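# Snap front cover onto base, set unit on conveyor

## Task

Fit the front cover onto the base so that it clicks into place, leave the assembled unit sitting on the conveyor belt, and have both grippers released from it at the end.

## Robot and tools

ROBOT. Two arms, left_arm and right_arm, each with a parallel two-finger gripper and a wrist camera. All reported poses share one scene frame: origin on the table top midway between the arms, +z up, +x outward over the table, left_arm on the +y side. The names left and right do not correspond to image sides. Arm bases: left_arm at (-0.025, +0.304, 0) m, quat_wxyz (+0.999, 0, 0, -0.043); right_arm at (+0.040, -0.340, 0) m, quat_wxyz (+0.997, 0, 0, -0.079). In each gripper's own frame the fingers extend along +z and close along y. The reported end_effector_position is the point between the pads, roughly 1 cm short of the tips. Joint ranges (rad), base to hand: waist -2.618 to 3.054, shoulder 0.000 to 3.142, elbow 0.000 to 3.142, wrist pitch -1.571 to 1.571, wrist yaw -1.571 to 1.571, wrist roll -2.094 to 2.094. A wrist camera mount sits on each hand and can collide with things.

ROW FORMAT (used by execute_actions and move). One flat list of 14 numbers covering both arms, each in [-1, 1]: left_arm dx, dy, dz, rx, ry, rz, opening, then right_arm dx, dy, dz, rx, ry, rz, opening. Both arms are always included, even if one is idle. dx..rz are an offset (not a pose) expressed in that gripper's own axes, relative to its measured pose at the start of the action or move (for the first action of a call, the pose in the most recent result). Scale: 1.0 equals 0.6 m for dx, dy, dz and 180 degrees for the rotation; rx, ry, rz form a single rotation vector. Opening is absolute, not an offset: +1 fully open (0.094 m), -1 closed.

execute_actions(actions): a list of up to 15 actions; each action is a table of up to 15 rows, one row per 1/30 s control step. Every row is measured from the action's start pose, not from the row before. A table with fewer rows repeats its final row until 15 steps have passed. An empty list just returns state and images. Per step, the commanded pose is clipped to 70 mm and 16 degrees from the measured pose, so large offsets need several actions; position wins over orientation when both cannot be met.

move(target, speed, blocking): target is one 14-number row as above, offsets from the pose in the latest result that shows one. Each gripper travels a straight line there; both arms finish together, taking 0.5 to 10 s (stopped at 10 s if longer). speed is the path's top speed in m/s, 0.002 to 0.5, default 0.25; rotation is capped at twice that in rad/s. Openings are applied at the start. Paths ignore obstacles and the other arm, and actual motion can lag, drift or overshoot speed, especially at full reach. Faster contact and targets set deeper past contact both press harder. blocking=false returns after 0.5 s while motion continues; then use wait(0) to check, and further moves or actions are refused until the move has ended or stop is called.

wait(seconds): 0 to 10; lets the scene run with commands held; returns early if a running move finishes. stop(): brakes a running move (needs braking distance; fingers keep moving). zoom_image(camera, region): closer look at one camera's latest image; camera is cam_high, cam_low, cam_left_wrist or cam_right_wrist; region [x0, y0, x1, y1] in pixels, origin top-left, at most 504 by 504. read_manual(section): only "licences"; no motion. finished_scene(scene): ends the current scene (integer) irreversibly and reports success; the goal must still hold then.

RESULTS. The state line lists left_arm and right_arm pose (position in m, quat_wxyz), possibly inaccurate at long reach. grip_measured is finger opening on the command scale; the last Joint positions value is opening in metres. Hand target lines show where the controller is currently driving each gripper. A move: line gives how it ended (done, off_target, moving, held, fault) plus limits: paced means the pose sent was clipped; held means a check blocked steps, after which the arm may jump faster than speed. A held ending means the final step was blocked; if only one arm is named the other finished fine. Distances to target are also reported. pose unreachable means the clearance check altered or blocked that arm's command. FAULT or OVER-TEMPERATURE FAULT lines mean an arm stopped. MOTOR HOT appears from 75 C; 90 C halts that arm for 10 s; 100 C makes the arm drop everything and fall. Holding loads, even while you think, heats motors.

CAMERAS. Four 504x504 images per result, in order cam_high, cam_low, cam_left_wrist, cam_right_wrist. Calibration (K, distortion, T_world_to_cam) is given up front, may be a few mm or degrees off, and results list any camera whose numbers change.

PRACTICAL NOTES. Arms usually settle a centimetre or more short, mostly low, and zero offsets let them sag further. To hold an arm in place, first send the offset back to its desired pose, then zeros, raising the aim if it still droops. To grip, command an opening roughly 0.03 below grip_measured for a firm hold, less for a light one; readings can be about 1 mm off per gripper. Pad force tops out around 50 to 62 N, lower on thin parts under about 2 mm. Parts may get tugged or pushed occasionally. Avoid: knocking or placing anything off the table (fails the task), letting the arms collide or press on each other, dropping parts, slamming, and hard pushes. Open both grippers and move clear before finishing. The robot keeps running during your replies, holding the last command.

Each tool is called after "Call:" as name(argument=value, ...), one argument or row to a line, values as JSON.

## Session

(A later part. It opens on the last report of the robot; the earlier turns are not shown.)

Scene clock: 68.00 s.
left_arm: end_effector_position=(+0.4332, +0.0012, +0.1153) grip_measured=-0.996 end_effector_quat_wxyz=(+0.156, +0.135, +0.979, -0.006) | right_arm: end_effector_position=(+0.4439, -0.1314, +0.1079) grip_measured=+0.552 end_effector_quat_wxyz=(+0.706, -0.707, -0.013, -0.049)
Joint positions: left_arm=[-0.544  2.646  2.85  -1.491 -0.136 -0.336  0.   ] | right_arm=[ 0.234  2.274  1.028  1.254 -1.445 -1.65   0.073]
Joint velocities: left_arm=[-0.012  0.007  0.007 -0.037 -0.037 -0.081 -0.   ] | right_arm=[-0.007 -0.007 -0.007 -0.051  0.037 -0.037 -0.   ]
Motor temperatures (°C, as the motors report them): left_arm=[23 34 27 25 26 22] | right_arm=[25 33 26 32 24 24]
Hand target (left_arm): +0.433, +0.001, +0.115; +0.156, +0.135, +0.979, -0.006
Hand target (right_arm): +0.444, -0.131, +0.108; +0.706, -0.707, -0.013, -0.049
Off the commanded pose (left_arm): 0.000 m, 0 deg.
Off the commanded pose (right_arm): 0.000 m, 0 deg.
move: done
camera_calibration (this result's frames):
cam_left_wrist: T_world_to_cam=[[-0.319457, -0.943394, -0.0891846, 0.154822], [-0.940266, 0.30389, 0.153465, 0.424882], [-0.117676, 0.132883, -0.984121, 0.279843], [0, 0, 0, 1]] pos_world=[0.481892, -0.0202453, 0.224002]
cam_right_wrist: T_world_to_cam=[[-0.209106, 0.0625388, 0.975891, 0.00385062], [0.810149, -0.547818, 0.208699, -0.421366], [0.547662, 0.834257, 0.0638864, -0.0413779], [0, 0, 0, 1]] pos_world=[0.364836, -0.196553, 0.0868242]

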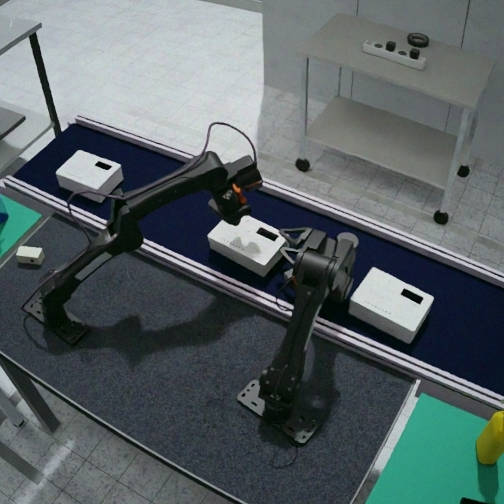

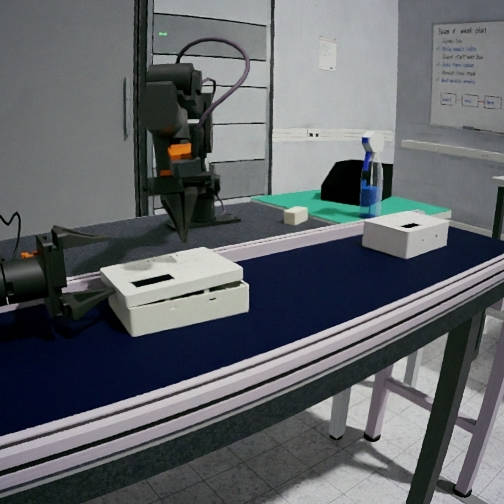

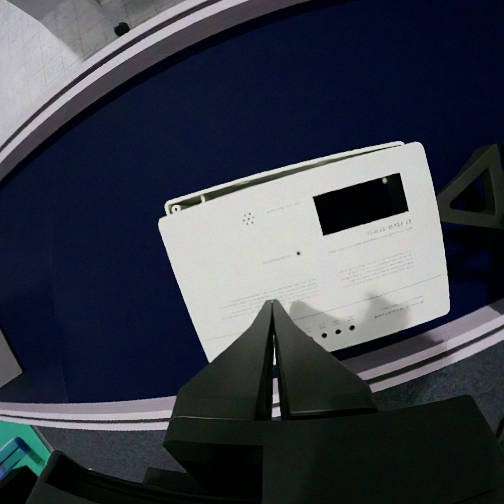

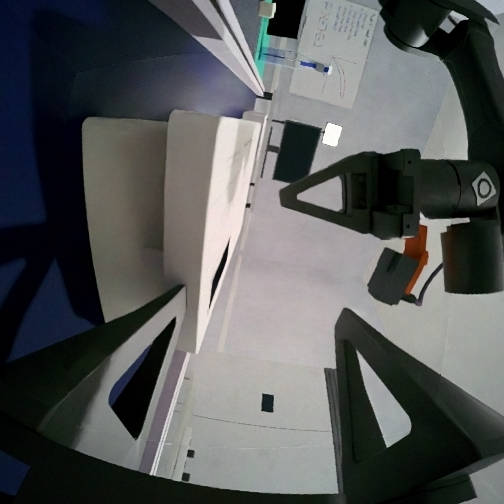

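Call:
move(
  target=[0,0,0,0,0,0,-1, 0,0,0.02,0,0,0,0.55],
  speed=0.03,
)

Call:
zoom_image(
  camera="cam_low",
  region=[0, 200, 280, 350],
)

Scene clock: 69.07 s.
left_arm: end_effector_position=(+0.4332, +0.0012, +0.1153) grip_measured=-0.996 end_effector_quat_wxyz=(+0.156, +0.135, +0.979, -0.006) | right_arm: end_effector_position=(+0.4442, -0.1260, +0.1079) grip_measured=+0.552 end_effector_quat_wxyz=(+0.706, -0.707, -0.012, -0.050)
Joint positions: left_arm=[-0.544  2.646  2.85  -1.491 -0.136 -0.336  0.   ] | right_arm=[ 0.248  2.274  1.028  1.254 -1.427 -1.65   0.073]
Joint velocities: left_arm=[ 0.002 -0.007 -0.017  0.022 -0.037 -0.022 -0.   ] | right_arm=[-0.007 -0.002  0.012 -0.007 -0.022 -0.051 -0.   ]
Motor temperatures (°C, as the motors report them): left_arm=[23 34 27 25 26 22] | right_arm=[25 33 26 32 24 24]
Hand target (left_arm): +0.433, +0.001, +0.115; +0.156, +0.135, +0.979, -0.006
Hand target (right_arm): +0.444, -0.119, +0.108; +0.706, -0.706, -0.013, -0.049
Off the commanded pose (left_arm): 0.000 m, 0 deg.
Off the commanded pose (right_arm): 0.007 m, 0 deg.
move: done
camera_calibration (this result's frames):
cam_left_wrist: T_world_to_cam=[[-0.319457, -0.943394, -0.0891846, 0.154822], [-0.940266, 0.30389, 0.153465, 0.424882], [-0.117676, 0.132883, -0.984121, 0.279843], [0, 0, 0, 1]] pos_world=[0.481892, -0.0202453, 0.224002]
cam_right_wrist: T_world_to_cam=[[-0.20883, 0.0632634, 0.975904, 0.00351443], [0.807846, -0.551244, 0.208602, -0.418055], [0.551158, 0.831942, 0.0640092, -0.0478847], [0, 0, 0, 1]] pos_world=[0.36485, -0.190836, 0.0868427]

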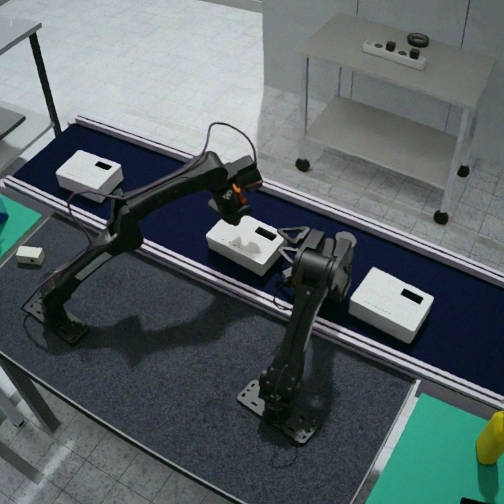

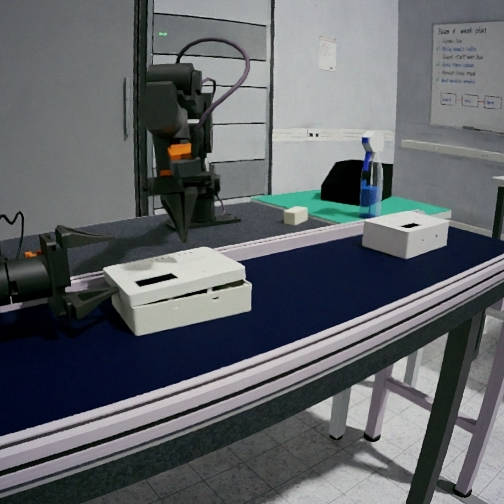

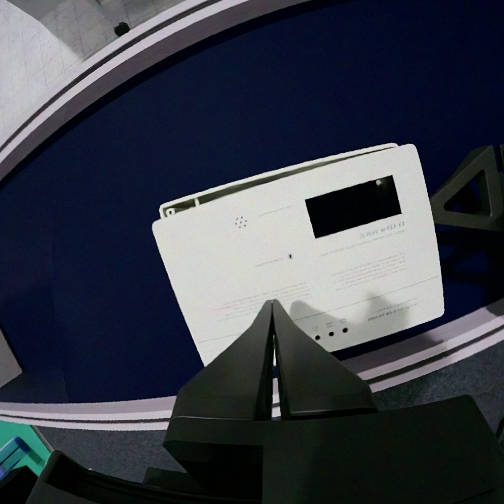

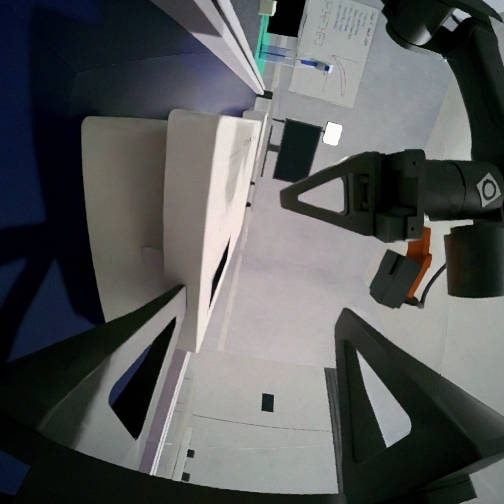

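Region (0, 200, 280, 350) of cam_low's 504x504 image, scaled by 1.800, with more detail than that image has; it fills the top 270 rows of this view, and the rest is white.

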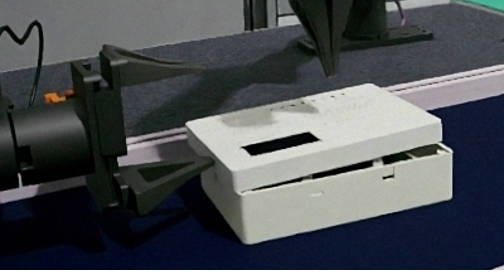

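Call:
move(
  target=[0,0,0,0,0,0,-1, 0.02,0.0,-0.035,0,0,0,0.55],
  speed=0.08,
)

Call:
move(
  target=[0,0,0,0,0,0,-1, 0,0.02,0,0,0,0,1],
  speed=0.08,
)

Call:
zoom_image(
  camera="cam_low",
  region=[0, 200, 280, 350],
)

Scene clock: 70.23 s.
left_arm: end_effector_position=(+0.4332, +0.0012, +0.1153) grip_measured=-0.996 end_effector_quat_wxyz=(+0.156, +0.135, +0.979, -0.006) | right_arm: end_effector_position=(+0.4511, -0.1448, +0.1107) grip_measured=+0.552 end_effector_quat_wxyz=(+0.706, -0.706, -0.015, -0.059)
Joint positions: left_arm=[-0.544  2.646  2.85  -1.491 -0.136 -0.336  0.   ] | right_arm=[ 0.2    2.278  1.049  1.254 -1.467 -1.65   0.073]
Joint velocities: left_arm=[-0.012 -0.007 -0.002  0.007 -0.066 -0.022 -0.   ] | right_arm=[ 0.002  0.007  0.002  0.037 -0.081  0.022 -0.   ]
Motor temperatures (°C, as the motors report them): left_arm=[23 34 27 25 26 22] | right_arm=[25 33 26 32 24 24]
Hand target (left_arm): +0.433, +0.001, +0.115; +0.156, +0.135, +0.979, -0.006
Hand target (right_arm): +0.455, -0.148, +0.109; +0.706, -0.706, -0.011, -0.051
Off the commanded pose (left_arm): 0.000 m, 0 deg.
Off the commanded pose (right_arm): 0.005 m, 1 deg.
move: done
camera_calibration (this result's frames):
cam_left_wrist: T_world_to_cam=[[-0.319457, -0.943394, -0.0891846, 0.154822], [-0.940266, 0.30389, 0.153465, 0.424882], [-0.117676, 0.132883, -0.984121, 0.279843], [0, 0, 0, 1]] pos_world=[0.481892, -0.0202453, 0.224002]
cam_right_wrist: T_world_to_cam=[[-0.223957, 0.0645532, 0.972459, 0.0108355], [0.800169, -0.557462, 0.221284, -0.433401], [0.556393, 0.827689, 0.0731941, -0.0402748], [0, 0, 0, 1]] pos_world=[0.371629, -0.208969, 0.0883154]

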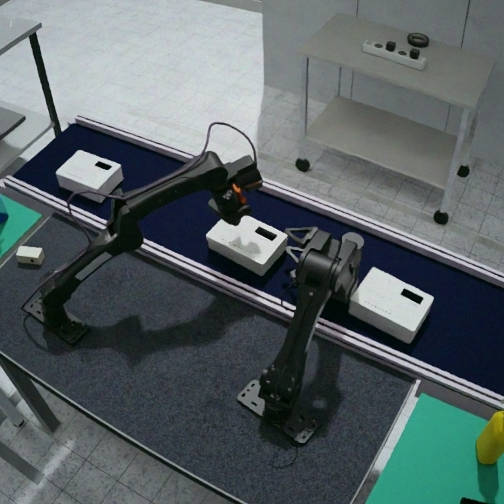

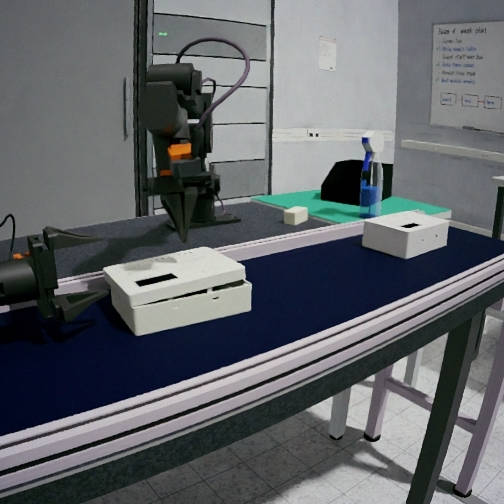

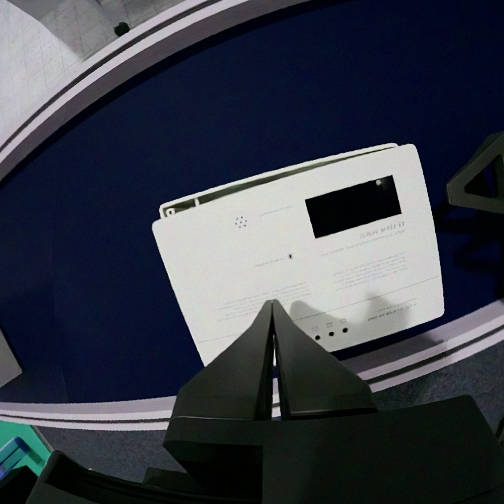

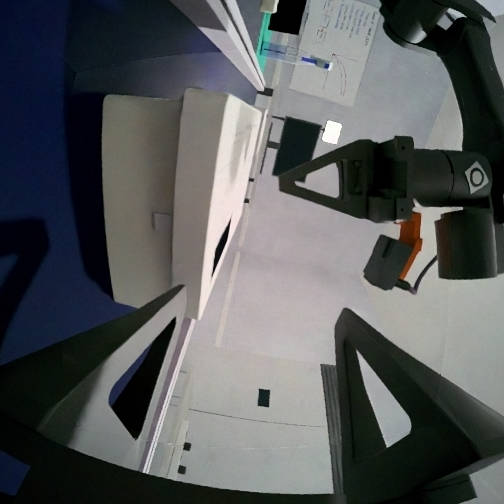

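Scene clock: 71.00 s.
left_arm: end_effector_position=(+0.4332, +0.0012, +0.1153) grip_measured=-0.996 end_effector_quat_wxyz=(+0.156, +0.135, +0.979, -0.006) | right_arm: end_effector_position=(+0.4507, -0.1448, +0.1012) grip_measured=+1.000 end_effector_quat_wxyz=(+0.705, -0.706, -0.015, -0.059)
Joint positions: left_arm=[-0.544  2.646  2.85  -1.491 -0.136 -0.336  0.   ] | right_arm=[ 0.2    2.306  1.049  1.275 -1.467 -1.659  0.094]
Joint velocities: left_arm=[-0.002  0.007  0.012 -0.095  0.037 -0.022  0.   ] | right_arm=[-0.002 -0.007  0.017  0.037 -0.007 -0.037  0.   ]
Motor temperatures (°C, as the motors report them): left_arm=[23 34 27 25 26 22] | right_arm=[25 33 26 32 24 24]
Hand target (left_arm): +0.433, +0.001, +0.115; +0.156, +0.135, +0.979, -0.006
Hand target (right_arm): +0.452, -0.145, +0.099; +0.705, -0.706, -0.015, -0.059
Off the commanded pose (left_arm): 0.000 m, 0 deg.
Off the commanded pose (right_arm): 0.003 m, 0 deg.
move: done
camera_calibration (this result's frames):
cam_left_wrist: T_world_to_cam=[[-0.319457, -0.943394, -0.0891846, 0.154822], [-0.940266, 0.30389, 0.153465, 0.424882], [-0.117676, 0.132883, -0.984121, 0.279843], [0, 0, 0, 1]] pos_world=[0.481892, -0.0202453, 0.224002]
cam_right_wrist: T_world_to_cam=[[-0.224688, 0.0654098, 0.972233, 0.0204226], [0.799991, -0.557283, 0.222375, -0.431004], [0.556354, 0.827743, 0.0728873, -0.0392919], [0, 0, 0, 1]] pos_world=[0.371249, -0.209003, 0.0788527]

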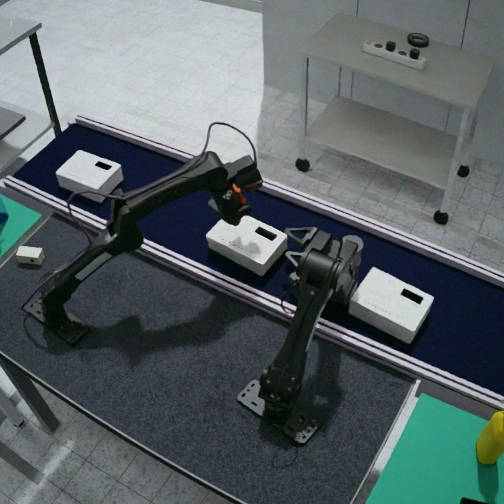

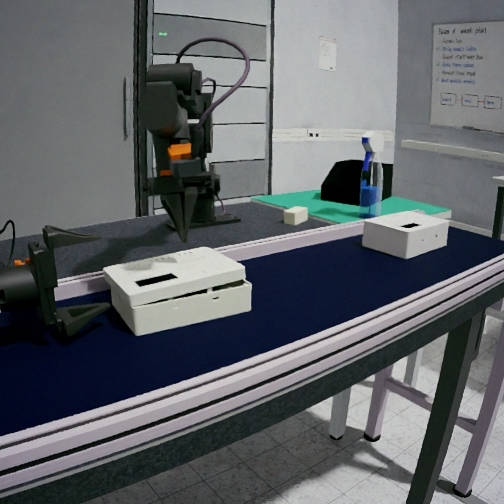

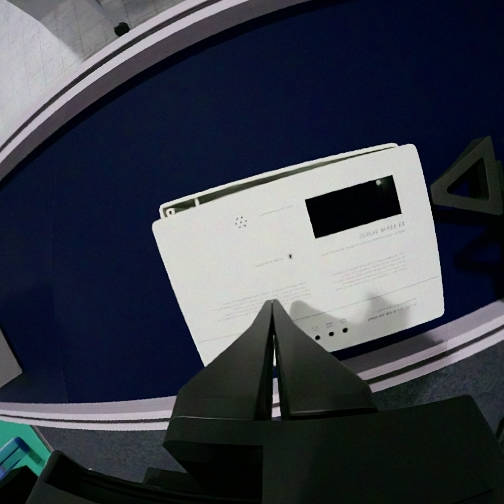

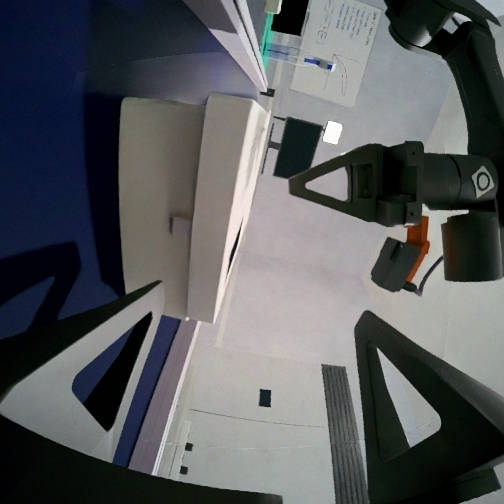

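Region (0, 200, 280, 350) of cam_low's 504x504 image, scaled by 1.800, with more detail than that image has; it fills the top 270 rows of this view, and the rest is white.

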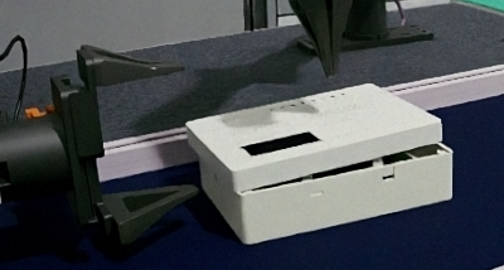

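Call:
move(
  target=[0,0,0,0,0,0,-1, 0,0,0.05,0,0,0,1],
  speed=0.04,
)

Call:
move(
  target=[0,0,0,0,0,0,-1, 0,0,0.0,0,0,0,0.55],
)

Call:
zoom_image(
  camera="cam_low",
  region=[0, 200, 280, 350],
)

Scene clock: 72.23 s.
left_arm: end_effector_position=(+0.4332, +0.0012, +0.1153) grip_measured=-0.996 end_effector_quat_wxyz=(+0.156, +0.135, +0.979, -0.006) | right_arm: end_effector_position=(+0.4487, -0.1207, +0.1017) grip_measured=+1.000 end_effector_quat_wxyz=(+0.706, -0.706, -0.017, -0.060)
Joint positions: left_arm=[-0.544  2.646  2.85  -1.491 -0.136 -0.336  0.   ] | right_arm=[ 0.26   2.306  1.049  1.278 -1.408 -1.659  0.094]
Joint velocities: left_arm=[-0.007 -0.017 -0.007 -0.037  0.007 -0.022  0.001] | right_arm=[-0.002 -0.002 -0.007 -0.007  0.022 -0.066  0.   ]
Motor temperatures (°C, as the motors report them): left_arm=[23 34 27 25 26 22] | right_arm=[25 33 26 32 24 24]
Hand target (left_arm): +0.433, +0.001, +0.115; +0.156, +0.135, +0.979, -0.006
Hand target (right_arm): +0.452, -0.115, +0.101; +0.706, -0.706, -0.015, -0.059
Off the commanded pose (left_arm): 0.000 m, 0 deg.
Off the commanded pose (right_arm): 0.007 m, 0 deg.
move: done
camera_calibration (this result's frames):
cam_left_wrist: T_world_to_cam=[[-0.319457, -0.943394, -0.0891846, 0.154822], [-0.940266, 0.30389, 0.153465, 0.424882], [-0.117676, 0.132883, -0.984121, 0.279843], [0, 0, 0, 1]] pos_world=[0.481892, -0.0202453, 0.224002]
cam_right_wrist: T_world_to_cam=[[-0.22767, 0.0638114, 0.971645, 0.019129], [0.800184, -0.556341, 0.224031, -0.4162], [0.554862, 0.8285, 0.0756014, -0.0576123], [0, 0, 0, 1]] pos_world=[0.369359, -0.185038, 0.0790108]

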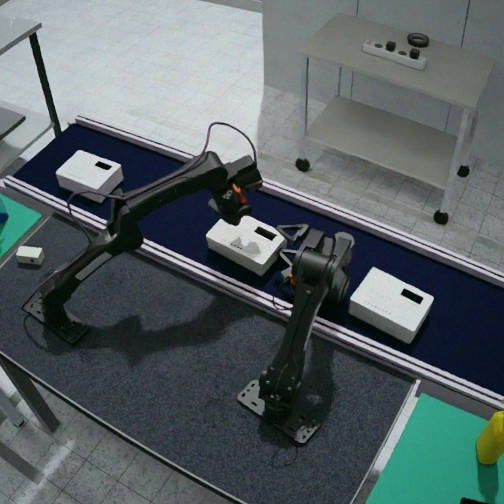

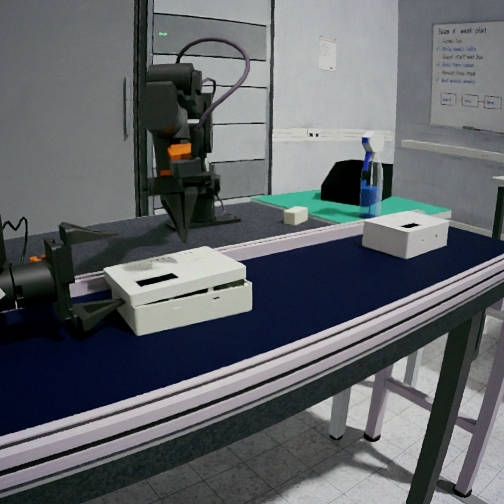

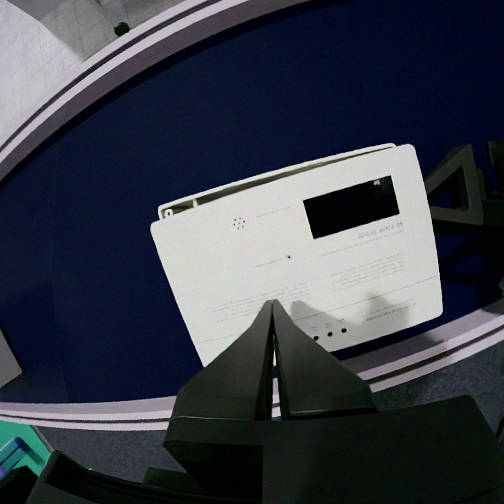

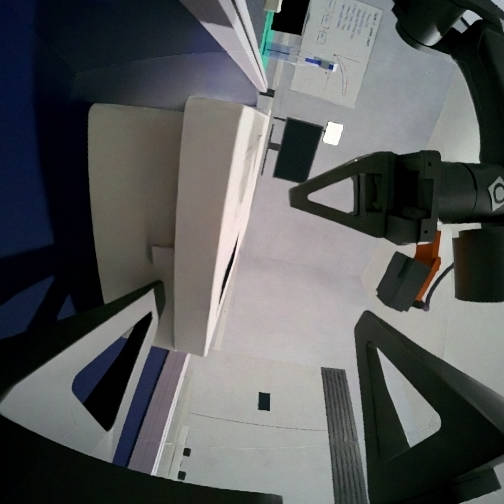

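Scene clock: 72.73 s.
left_arm: end_effector_position=(+0.4332, +0.0012, +0.1153) grip_measured=-0.996 end_effector_quat_wxyz=(+0.156, +0.135, +0.979, -0.006) | right_arm: end_effector_position=(+0.4487, -0.1207, +0.1017) grip_measured=+0.552 end_effector_quat_wxyz=(+0.706, -0.706, -0.017, -0.060)
Joint positions: left_arm=[-0.544  2.646  2.85  -1.491 -0.136 -0.336  0.   ] | right_arm=[ 0.26   2.306  1.049  1.278 -1.408 -1.659  0.073]
Joint velocities: left_arm=[-0.002 -0.007 -0.007  0.007 -0.022 -0.051 -0.   ] | right_arm=[ 0.012  0.002  0.007 -0.007  0.066 -0.037  0.   ]
Motor temperatures (°C, as the motors report them): left_arm=[23 34 27 25 26 22] | right_arm=[25 33 26 32 24 24]
Hand target (left_arm): +0.433, +0.001, +0.115; +0.156, +0.135, +0.979, -0.006
Hand target (right_arm): +0.449, -0.121, +0.102; +0.706, -0.706, -0.017, -0.060
Off the commanded pose (left_arm): 0.000 m, 0 deg.
Off the commanded pose (right_arm): 0.000 m, 0 deg.
move: done
camera_calibration (this result's frames):
cam_left_wrist: T_world_to_cam=[[-0.319457, -0.943394, -0.0891846, 0.154822], [-0.940266, 0.30389, 0.153465, 0.424882], [-0.117676, 0.132883, -0.984121, 0.279843], [0, 0, 0, 1]] pos_world=[0.481892, -0.0202453, 0.224002]
cam_right_wrist: T_world_to_cam=[[-0.228039, 0.0637738, 0.971561, 0.0192615], [0.800099, -0.55635, 0.224313, -0.4162], [0.554833, 0.828497, 0.0758439, -0.0576269], [0, 0, 0, 1]] pos_world=[0.369367, -0.185037, 0.079016]

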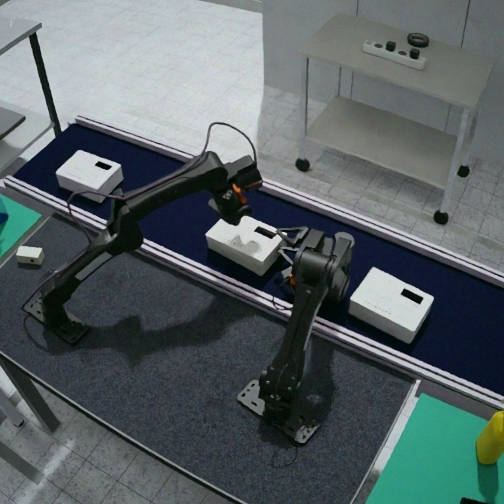

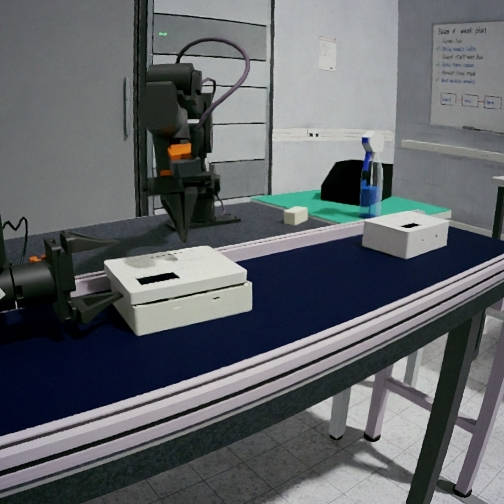

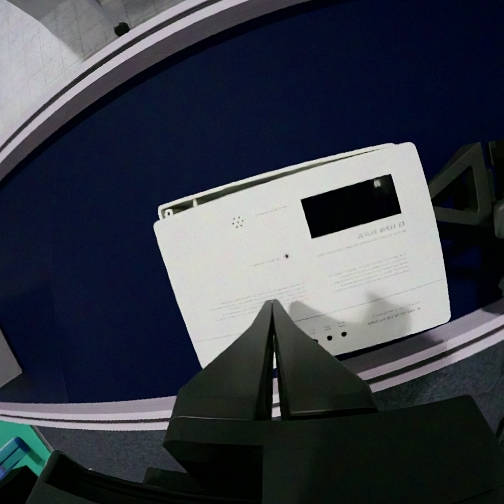

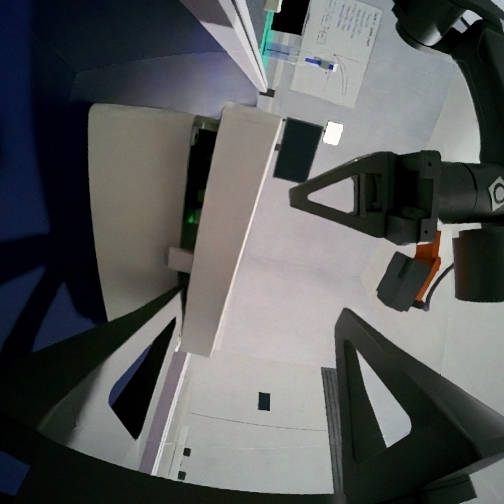

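Region (0, 200, 280, 350) of cam_low's 504x504 image, scaled by 1.800, with more detail than that image has; it fills the top 270 rows of this view, and the rest is white.

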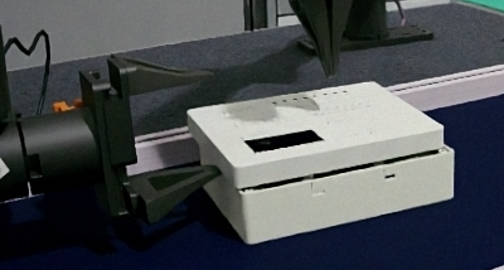

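Call:
move(
  target=[0,0,0,0,0,0,-1, 0,0,0.0,0,0,0,0.2],
)

Call:
zoom_image(
  camera="cam_low",
  region=[0, 200, 280, 350],
)

Scene clock: 73.57 s.
left_arm: end_effector_position=(+0.4332, +0.0012, +0.1153) grip_measured=-0.996 end_effector_quat_wxyz=(+0.156, +0.135, +0.979, -0.006) | right_arm: end_effector_position=(+0.4487, -0.1207, +0.1017) grip_measured=+0.202 end_effector_quat_wxyz=(+0.706, -0.706, -0.017, -0.060)
Joint positions: left_arm=[-0.544  2.646  2.85  -1.491 -0.136 -0.336  0.   ] | right_arm=[ 0.26   2.306  1.049  1.278 -1.408 -1.659  0.056]
Joint velocities: left_arm=[ 0.012 -0.002 -0.002  0.007  0.037 -0.051 -0.   ] | right_arm=[-0.002 -0.007 -0.012  0.007  0.022  0.022  0.001]
Motor temperatures (°C, as the motors report them): left_arm=[23 35 27 25 26 22] | right_arm=[25 33 26 32 24 24]
Hand target (left_arm): +0.433, +0.001, +0.115; +0.156, +0.135, +0.979, -0.006
Hand target (right_arm): +0.449, -0.121, +0.102; +0.706, -0.706, -0.017, -0.060
Off the commanded pose (left_arm): 0.000 m, 0 deg.
Off the commanded pose (right_arm): 0.000 m, 0 deg.
move: done
camera_calibration (this result's frames):
cam_left_wrist: T_world_to_cam=[[-0.319457, -0.943394, -0.0891846, 0.154822], [-0.940266, 0.30389, 0.153465, 0.424882], [-0.117676, 0.132883, -0.984121, 0.279843], [0, 0, 0, 1]] pos_world=[0.481892, -0.0202453, 0.224002]
cam_right_wrist: T_world_to_cam=[[-0.228039, 0.0637738, 0.971561, 0.0192615], [0.800099, -0.55635, 0.224313, -0.4162], [0.554833, 0.828497, 0.0758439, -0.0576269], [0, 0, 0, 1]] pos_world=[0.369367, -0.185037, 0.079016]

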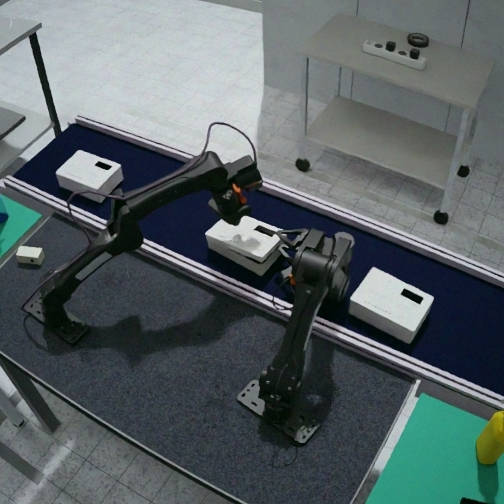

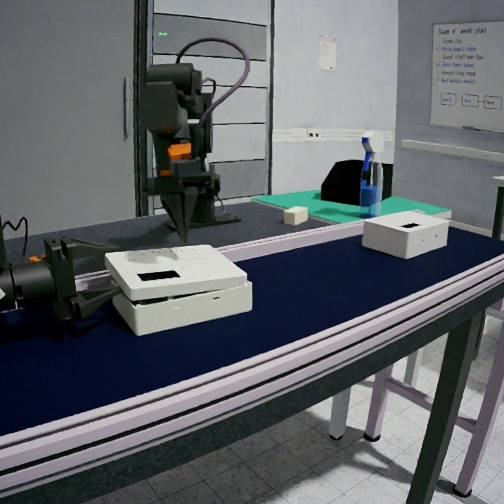

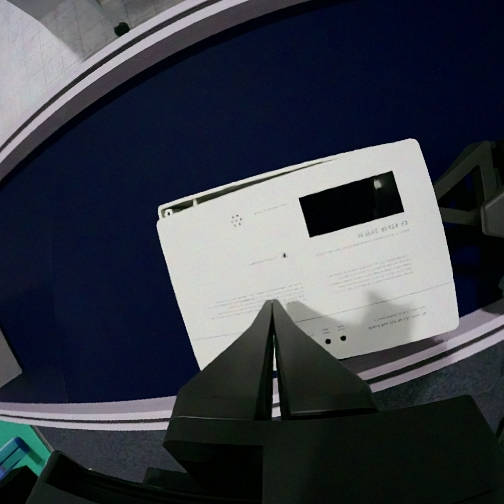

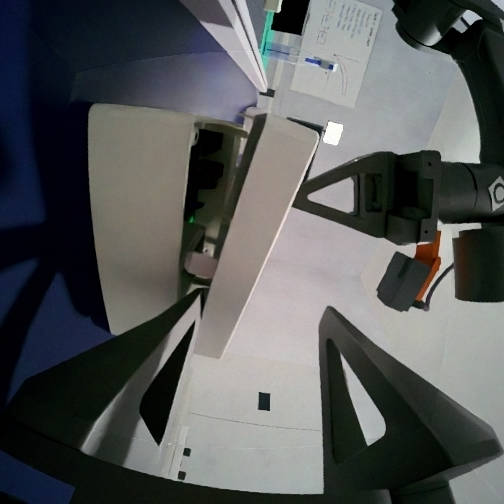

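Region (0, 200, 280, 350) of cam_low's 504x504 image, scaled by 1.800, with more detail than that image has; it fills the top 270 rows of this view, and the rest is white.

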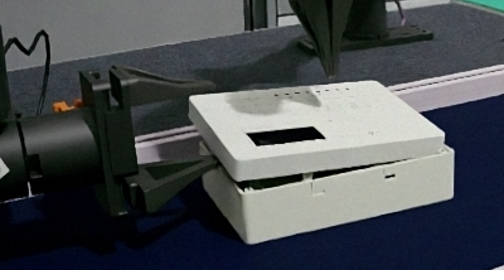

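Call:
move(
  target=[0,0,-0.05,0,0,0,-1, 0,0,0.035,0,0,0,0.2],
  speed=0.04,
)

Call:
move(
  target=[0,0,0,0,0,0,-1, 0,0,0,0,0,0,-0.8],
)

Call:
zoom_image(
  camera="cam_low",
  region=[0, 200, 280, 350],
)

Scene clock: 74.83 s.
left_arm: end_effector_position=(+0.4275, +0.0053, +0.1299) grip_measured=-0.996 end_effector_quat_wxyz=(+0.157, +0.135, +0.978, -0.006) | right_arm: end_effector_position=(+0.4473, -0.1059, +0.1019) grip_measured=+0.202 end_effector_quat_wxyz=(+0.706, -0.705, -0.016, -0.061)
Joint positions: left_arm=[-0.544  2.615  2.85  -1.52  -0.136 -0.336  0.   ] | right_arm=[ 0.298  2.306  1.049  1.278 -1.368 -1.659  0.056]
Joint velocities: left_arm=[-0.007  0.017  0.012  0.022  0.051  0.051 -0.   ] | right_arm=[ 0.022  0.002 -0.007 -0.022  0.022  0.007  0.   ]
Motor temperatures (°C, as the motors report them): left_arm=[23 35 27 25 26 22] | right_arm=[25 33 26 32 24 24]
Hand target (left_arm): +0.424, +0.002, +0.144; +0.167, +0.136, +0.977, -0.011
Hand target (right_arm): +0.450, -0.100, +0.102; +0.706, -0.705, -0.017, -0.060
Off the commanded pose (left_arm): 0.015 m, 0 deg.
Off the commanded pose (right_arm): 0.007 m, 0 deg.
elbow stopped short (left arm): the move would have taken joint 3 (elbow) straighter than the controller allows; a more bent joint 3 avoids this.
move: off_target (left_arm)
camera_calibration (this result's frames):
cam_left_wrist: T_world_to_cam=[[-0.319293, -0.943514, -0.088505, 0.15807], [-0.940548, 0.304095, 0.151315, 0.416385], [-0.115854, 0.131557, -0.984515, 0.292269], [0, 0, 0, 1]] pos_world=[0.475962, -0.0159294, 0.238728]
cam_right_wrist: T_world_to_cam=[[-0.227775, 0.0636014, 0.971634, 0.0177266], [0.798636, -0.558658, 0.223789, -0.406443], [0.557044, 0.826956, 0.0764539, -0.0703716], [0, 0, 0, 1]] pos_world=[0.367838, -0.169996, 0.0791138]

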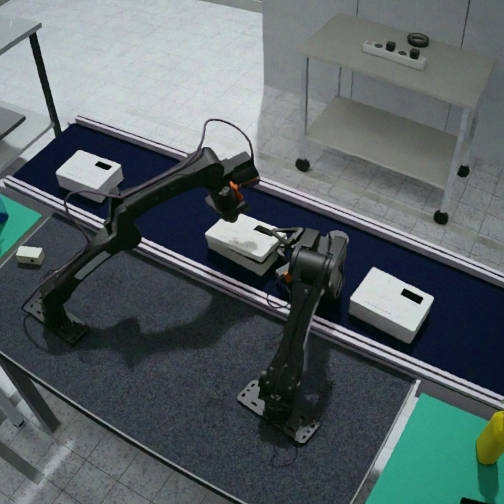

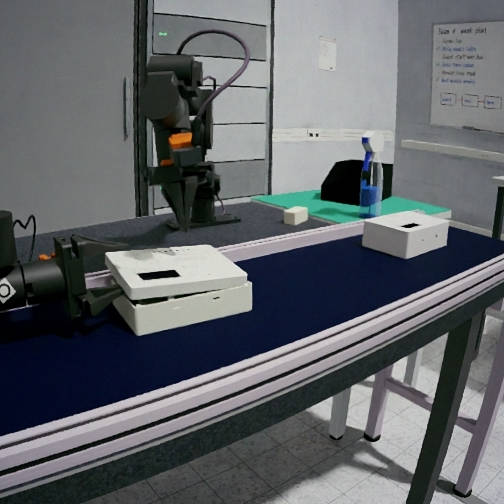

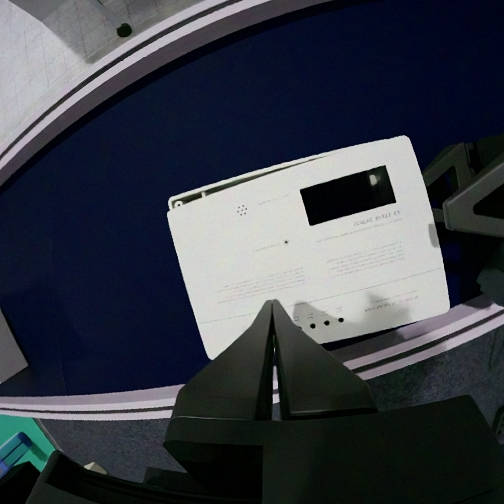

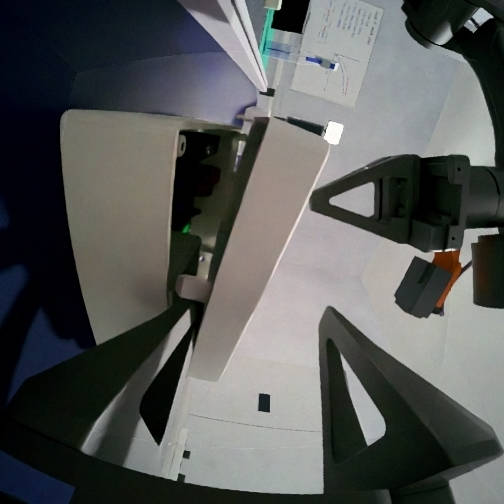

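Scene clock: 75.33 s.
left_arm: end_effector_position=(+0.4274, +0.0054, +0.1299) grip_measured=-0.996 end_effector_quat_wxyz=(+0.157, +0.135, +0.978, -0.006) | right_arm: end_effector_position=(+0.4464, -0.1059, +0.1022) grip_measured=-0.646 end_effector_quat_wxyz=(+0.706, -0.705, -0.018, -0.060)
Joint positions: left_arm=[-0.544  2.615  2.85  -1.521 -0.136 -0.336  0.   ] | right_arm=[ 0.298  2.306  1.049  1.281 -1.373 -1.658  0.017]
Joint velocities: left_arm=[-0.007 -0.012  0.002  0.022  0.022 -0.051  0.001] | right_arm=[ 0.012 -0.002 -0.012 -0.081 -0.037 -0.037 -0.   ]
Motor temperatures (°C, as the motors report them): left_arm=[23 35 27 25 26 22] | right_arm=[25 33 26 32 24 24]
Hand target (left_arm): +0.427, +0.005, +0.130; +0.157, +0.135, +0.978, -0.006
Hand target (right_arm): +0.447, -0.106, +0.102; +0.706, -0.705, -0.016, -0.060
Off the commanded pose (left_arm): 0.000 m, 0 deg.
Off the commanded pose (right_arm): 0.001 m, 0 deg.
move: done
camera_calibration (this result's frames):
cam_left_wrist: T_world_to_cam=[[-0.31932, -0.943494, -0.0886183, 0.158121], [-0.940501, 0.304061, 0.151674, 0.416238], [-0.116158, 0.131778, -0.98445, 0.292348], [0, 0, 0, 1]] pos_world=[0.475922, -0.0159007, 0.238682]
cam_right_wrist: T_world_to_cam=[[-0.230298, 0.0621132, 0.971136, 0.0182451], [0.800887, -0.554771, 0.225407, -0.406531], [0.552759, 0.829681, 0.0780168, -0.0679019], [0, 0, 0, 1]] pos_world=[0.36732, -0.170328, 0.079214]

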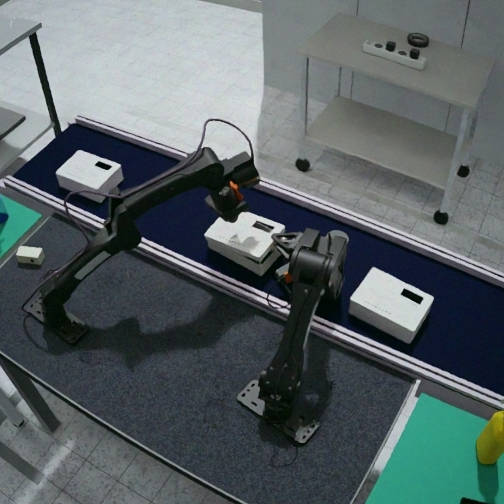

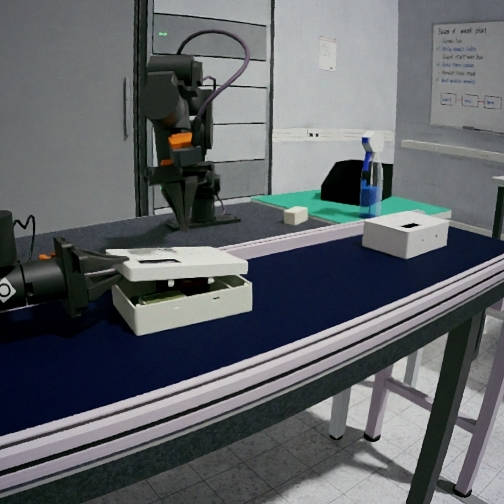

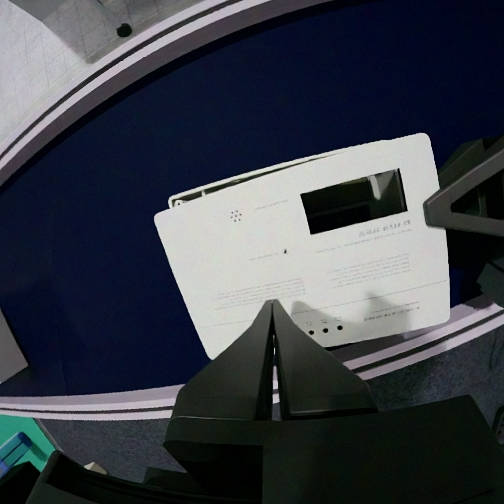

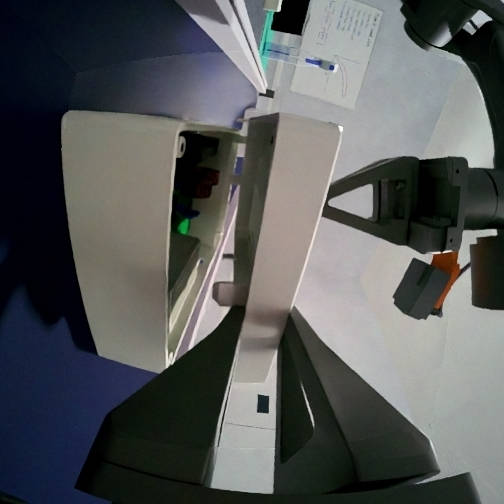

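Region (0, 200, 280, 350) of cam_low's 504x504 image, scaled by 1.800, with more detail than that image has; it fills the top 270 rows of this view, and the rest is white.

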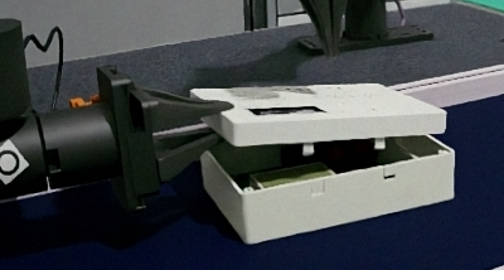

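Call:
move(
  target=[0,0,0,0,0,0,-1, 0,0,0.02,0,0.025,0,-0.8],
  speed=0.04,
)

Call:
zoom_image(
  camera="cam_low",
  region=[0, 200, 280, 350],
)

Call:
zoom_image(
  camera="cam_high",
  region=[150, 150, 350, 300],
)

Scene clock: 76.77 s.
left_arm: end_effector_position=(+0.4274, +0.0054, +0.1299) grip_measured=-0.996 end_effector_quat_wxyz=(+0.157, +0.135, +0.978, -0.006) | right_arm: end_effector_position=(+0.4485, -0.0985, +0.0990) grip_measured=-0.646 end_effector_quat_wxyz=(+0.705, -0.704, +0.002, -0.083)
Joint positions: left_arm=[-0.544  2.615  2.85  -1.521 -0.136 -0.336  0.   ] | right_arm=[ 0.322  2.306  1.015  1.322 -1.288 -1.656  0.017]
Joint velocities: left_arm=[-0.002  0.002  0.002  0.051  0.007  0.007  0.   ] | right_arm=[-0.002  0.002 -0.002 -0.007 -0.051 -0.022  0.   ]
Motor temperatures (°C, as the motors report them): left_arm=[23 35 27 25 26 22] | right_arm=[25 33 26 32 24 24]
Hand target (left_arm): +0.427, +0.005, +0.130; +0.157, +0.135, +0.978, -0.006
Hand target (right_arm): +0.447, -0.094, +0.102; +0.706, -0.703, +0.009, -0.087
Off the commanded pose (left_arm): 0.000 m, 0 deg.
Off the commanded pose (right_arm): 0.006 m, 1 deg.
move: done
camera_calibration (this result's frames):
cam_left_wrist: T_world_to_cam=[[-0.31932, -0.943494, -0.0886183, 0.158121], [-0.940501, 0.304061, 0.151674, 0.416238], [-0.116158, 0.131778, -0.98445, 0.292348], [0, 0, 0, 1]] pos_world=[0.475922, -0.0159007, 0.238682]
cam_right_wrist: T_world_to_cam=[[-0.230592, 0.0728313, 0.970321, 0.0226523], [0.764531, -0.603305, 0.226971, -0.392031], [0.60193, 0.794178, 0.0834357, -0.100974], [0, 0, 0, 1]] pos_world=[0.365723, -0.157973, 0.0754244]

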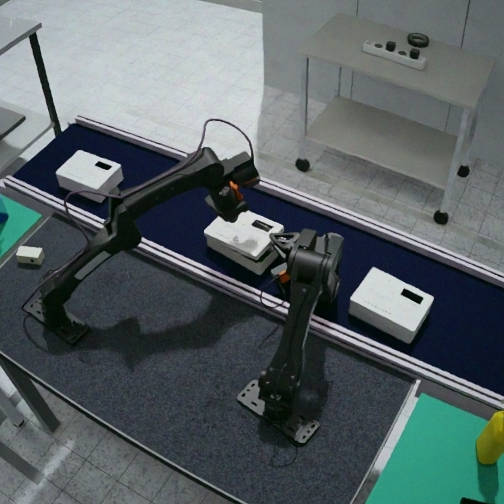

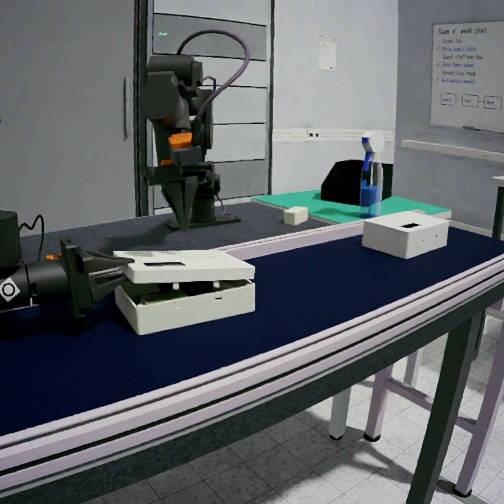

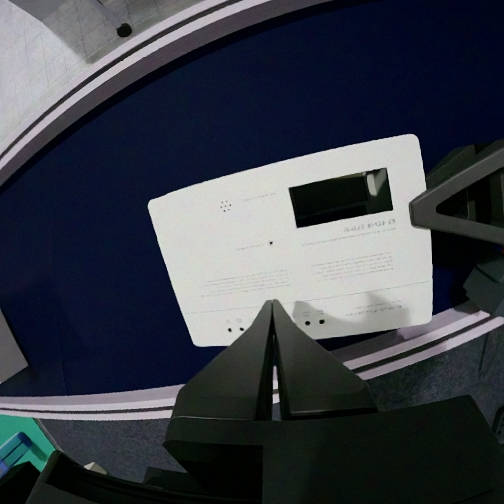

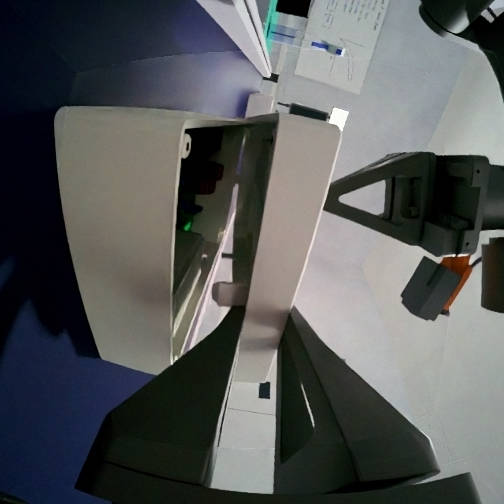

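Region (0, 200, 280, 350) of cam_low's 504x504 image, scaled by 1.800, with more detail than that image has; it fills the top 270 rows of this view, and the rest is white.

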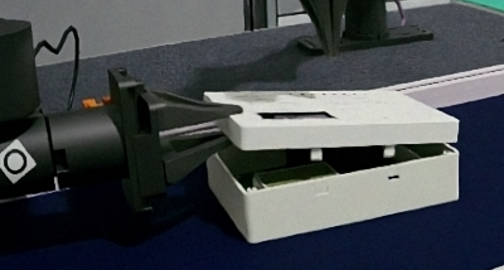

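Region (150, 150, 350, 300) of cam_high's 504x504 image, scaled by 2.520, with more detail than that image has; it fills the top 378 rows of this view, and the rest is white.

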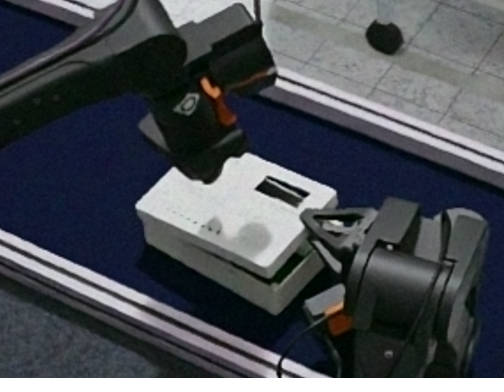

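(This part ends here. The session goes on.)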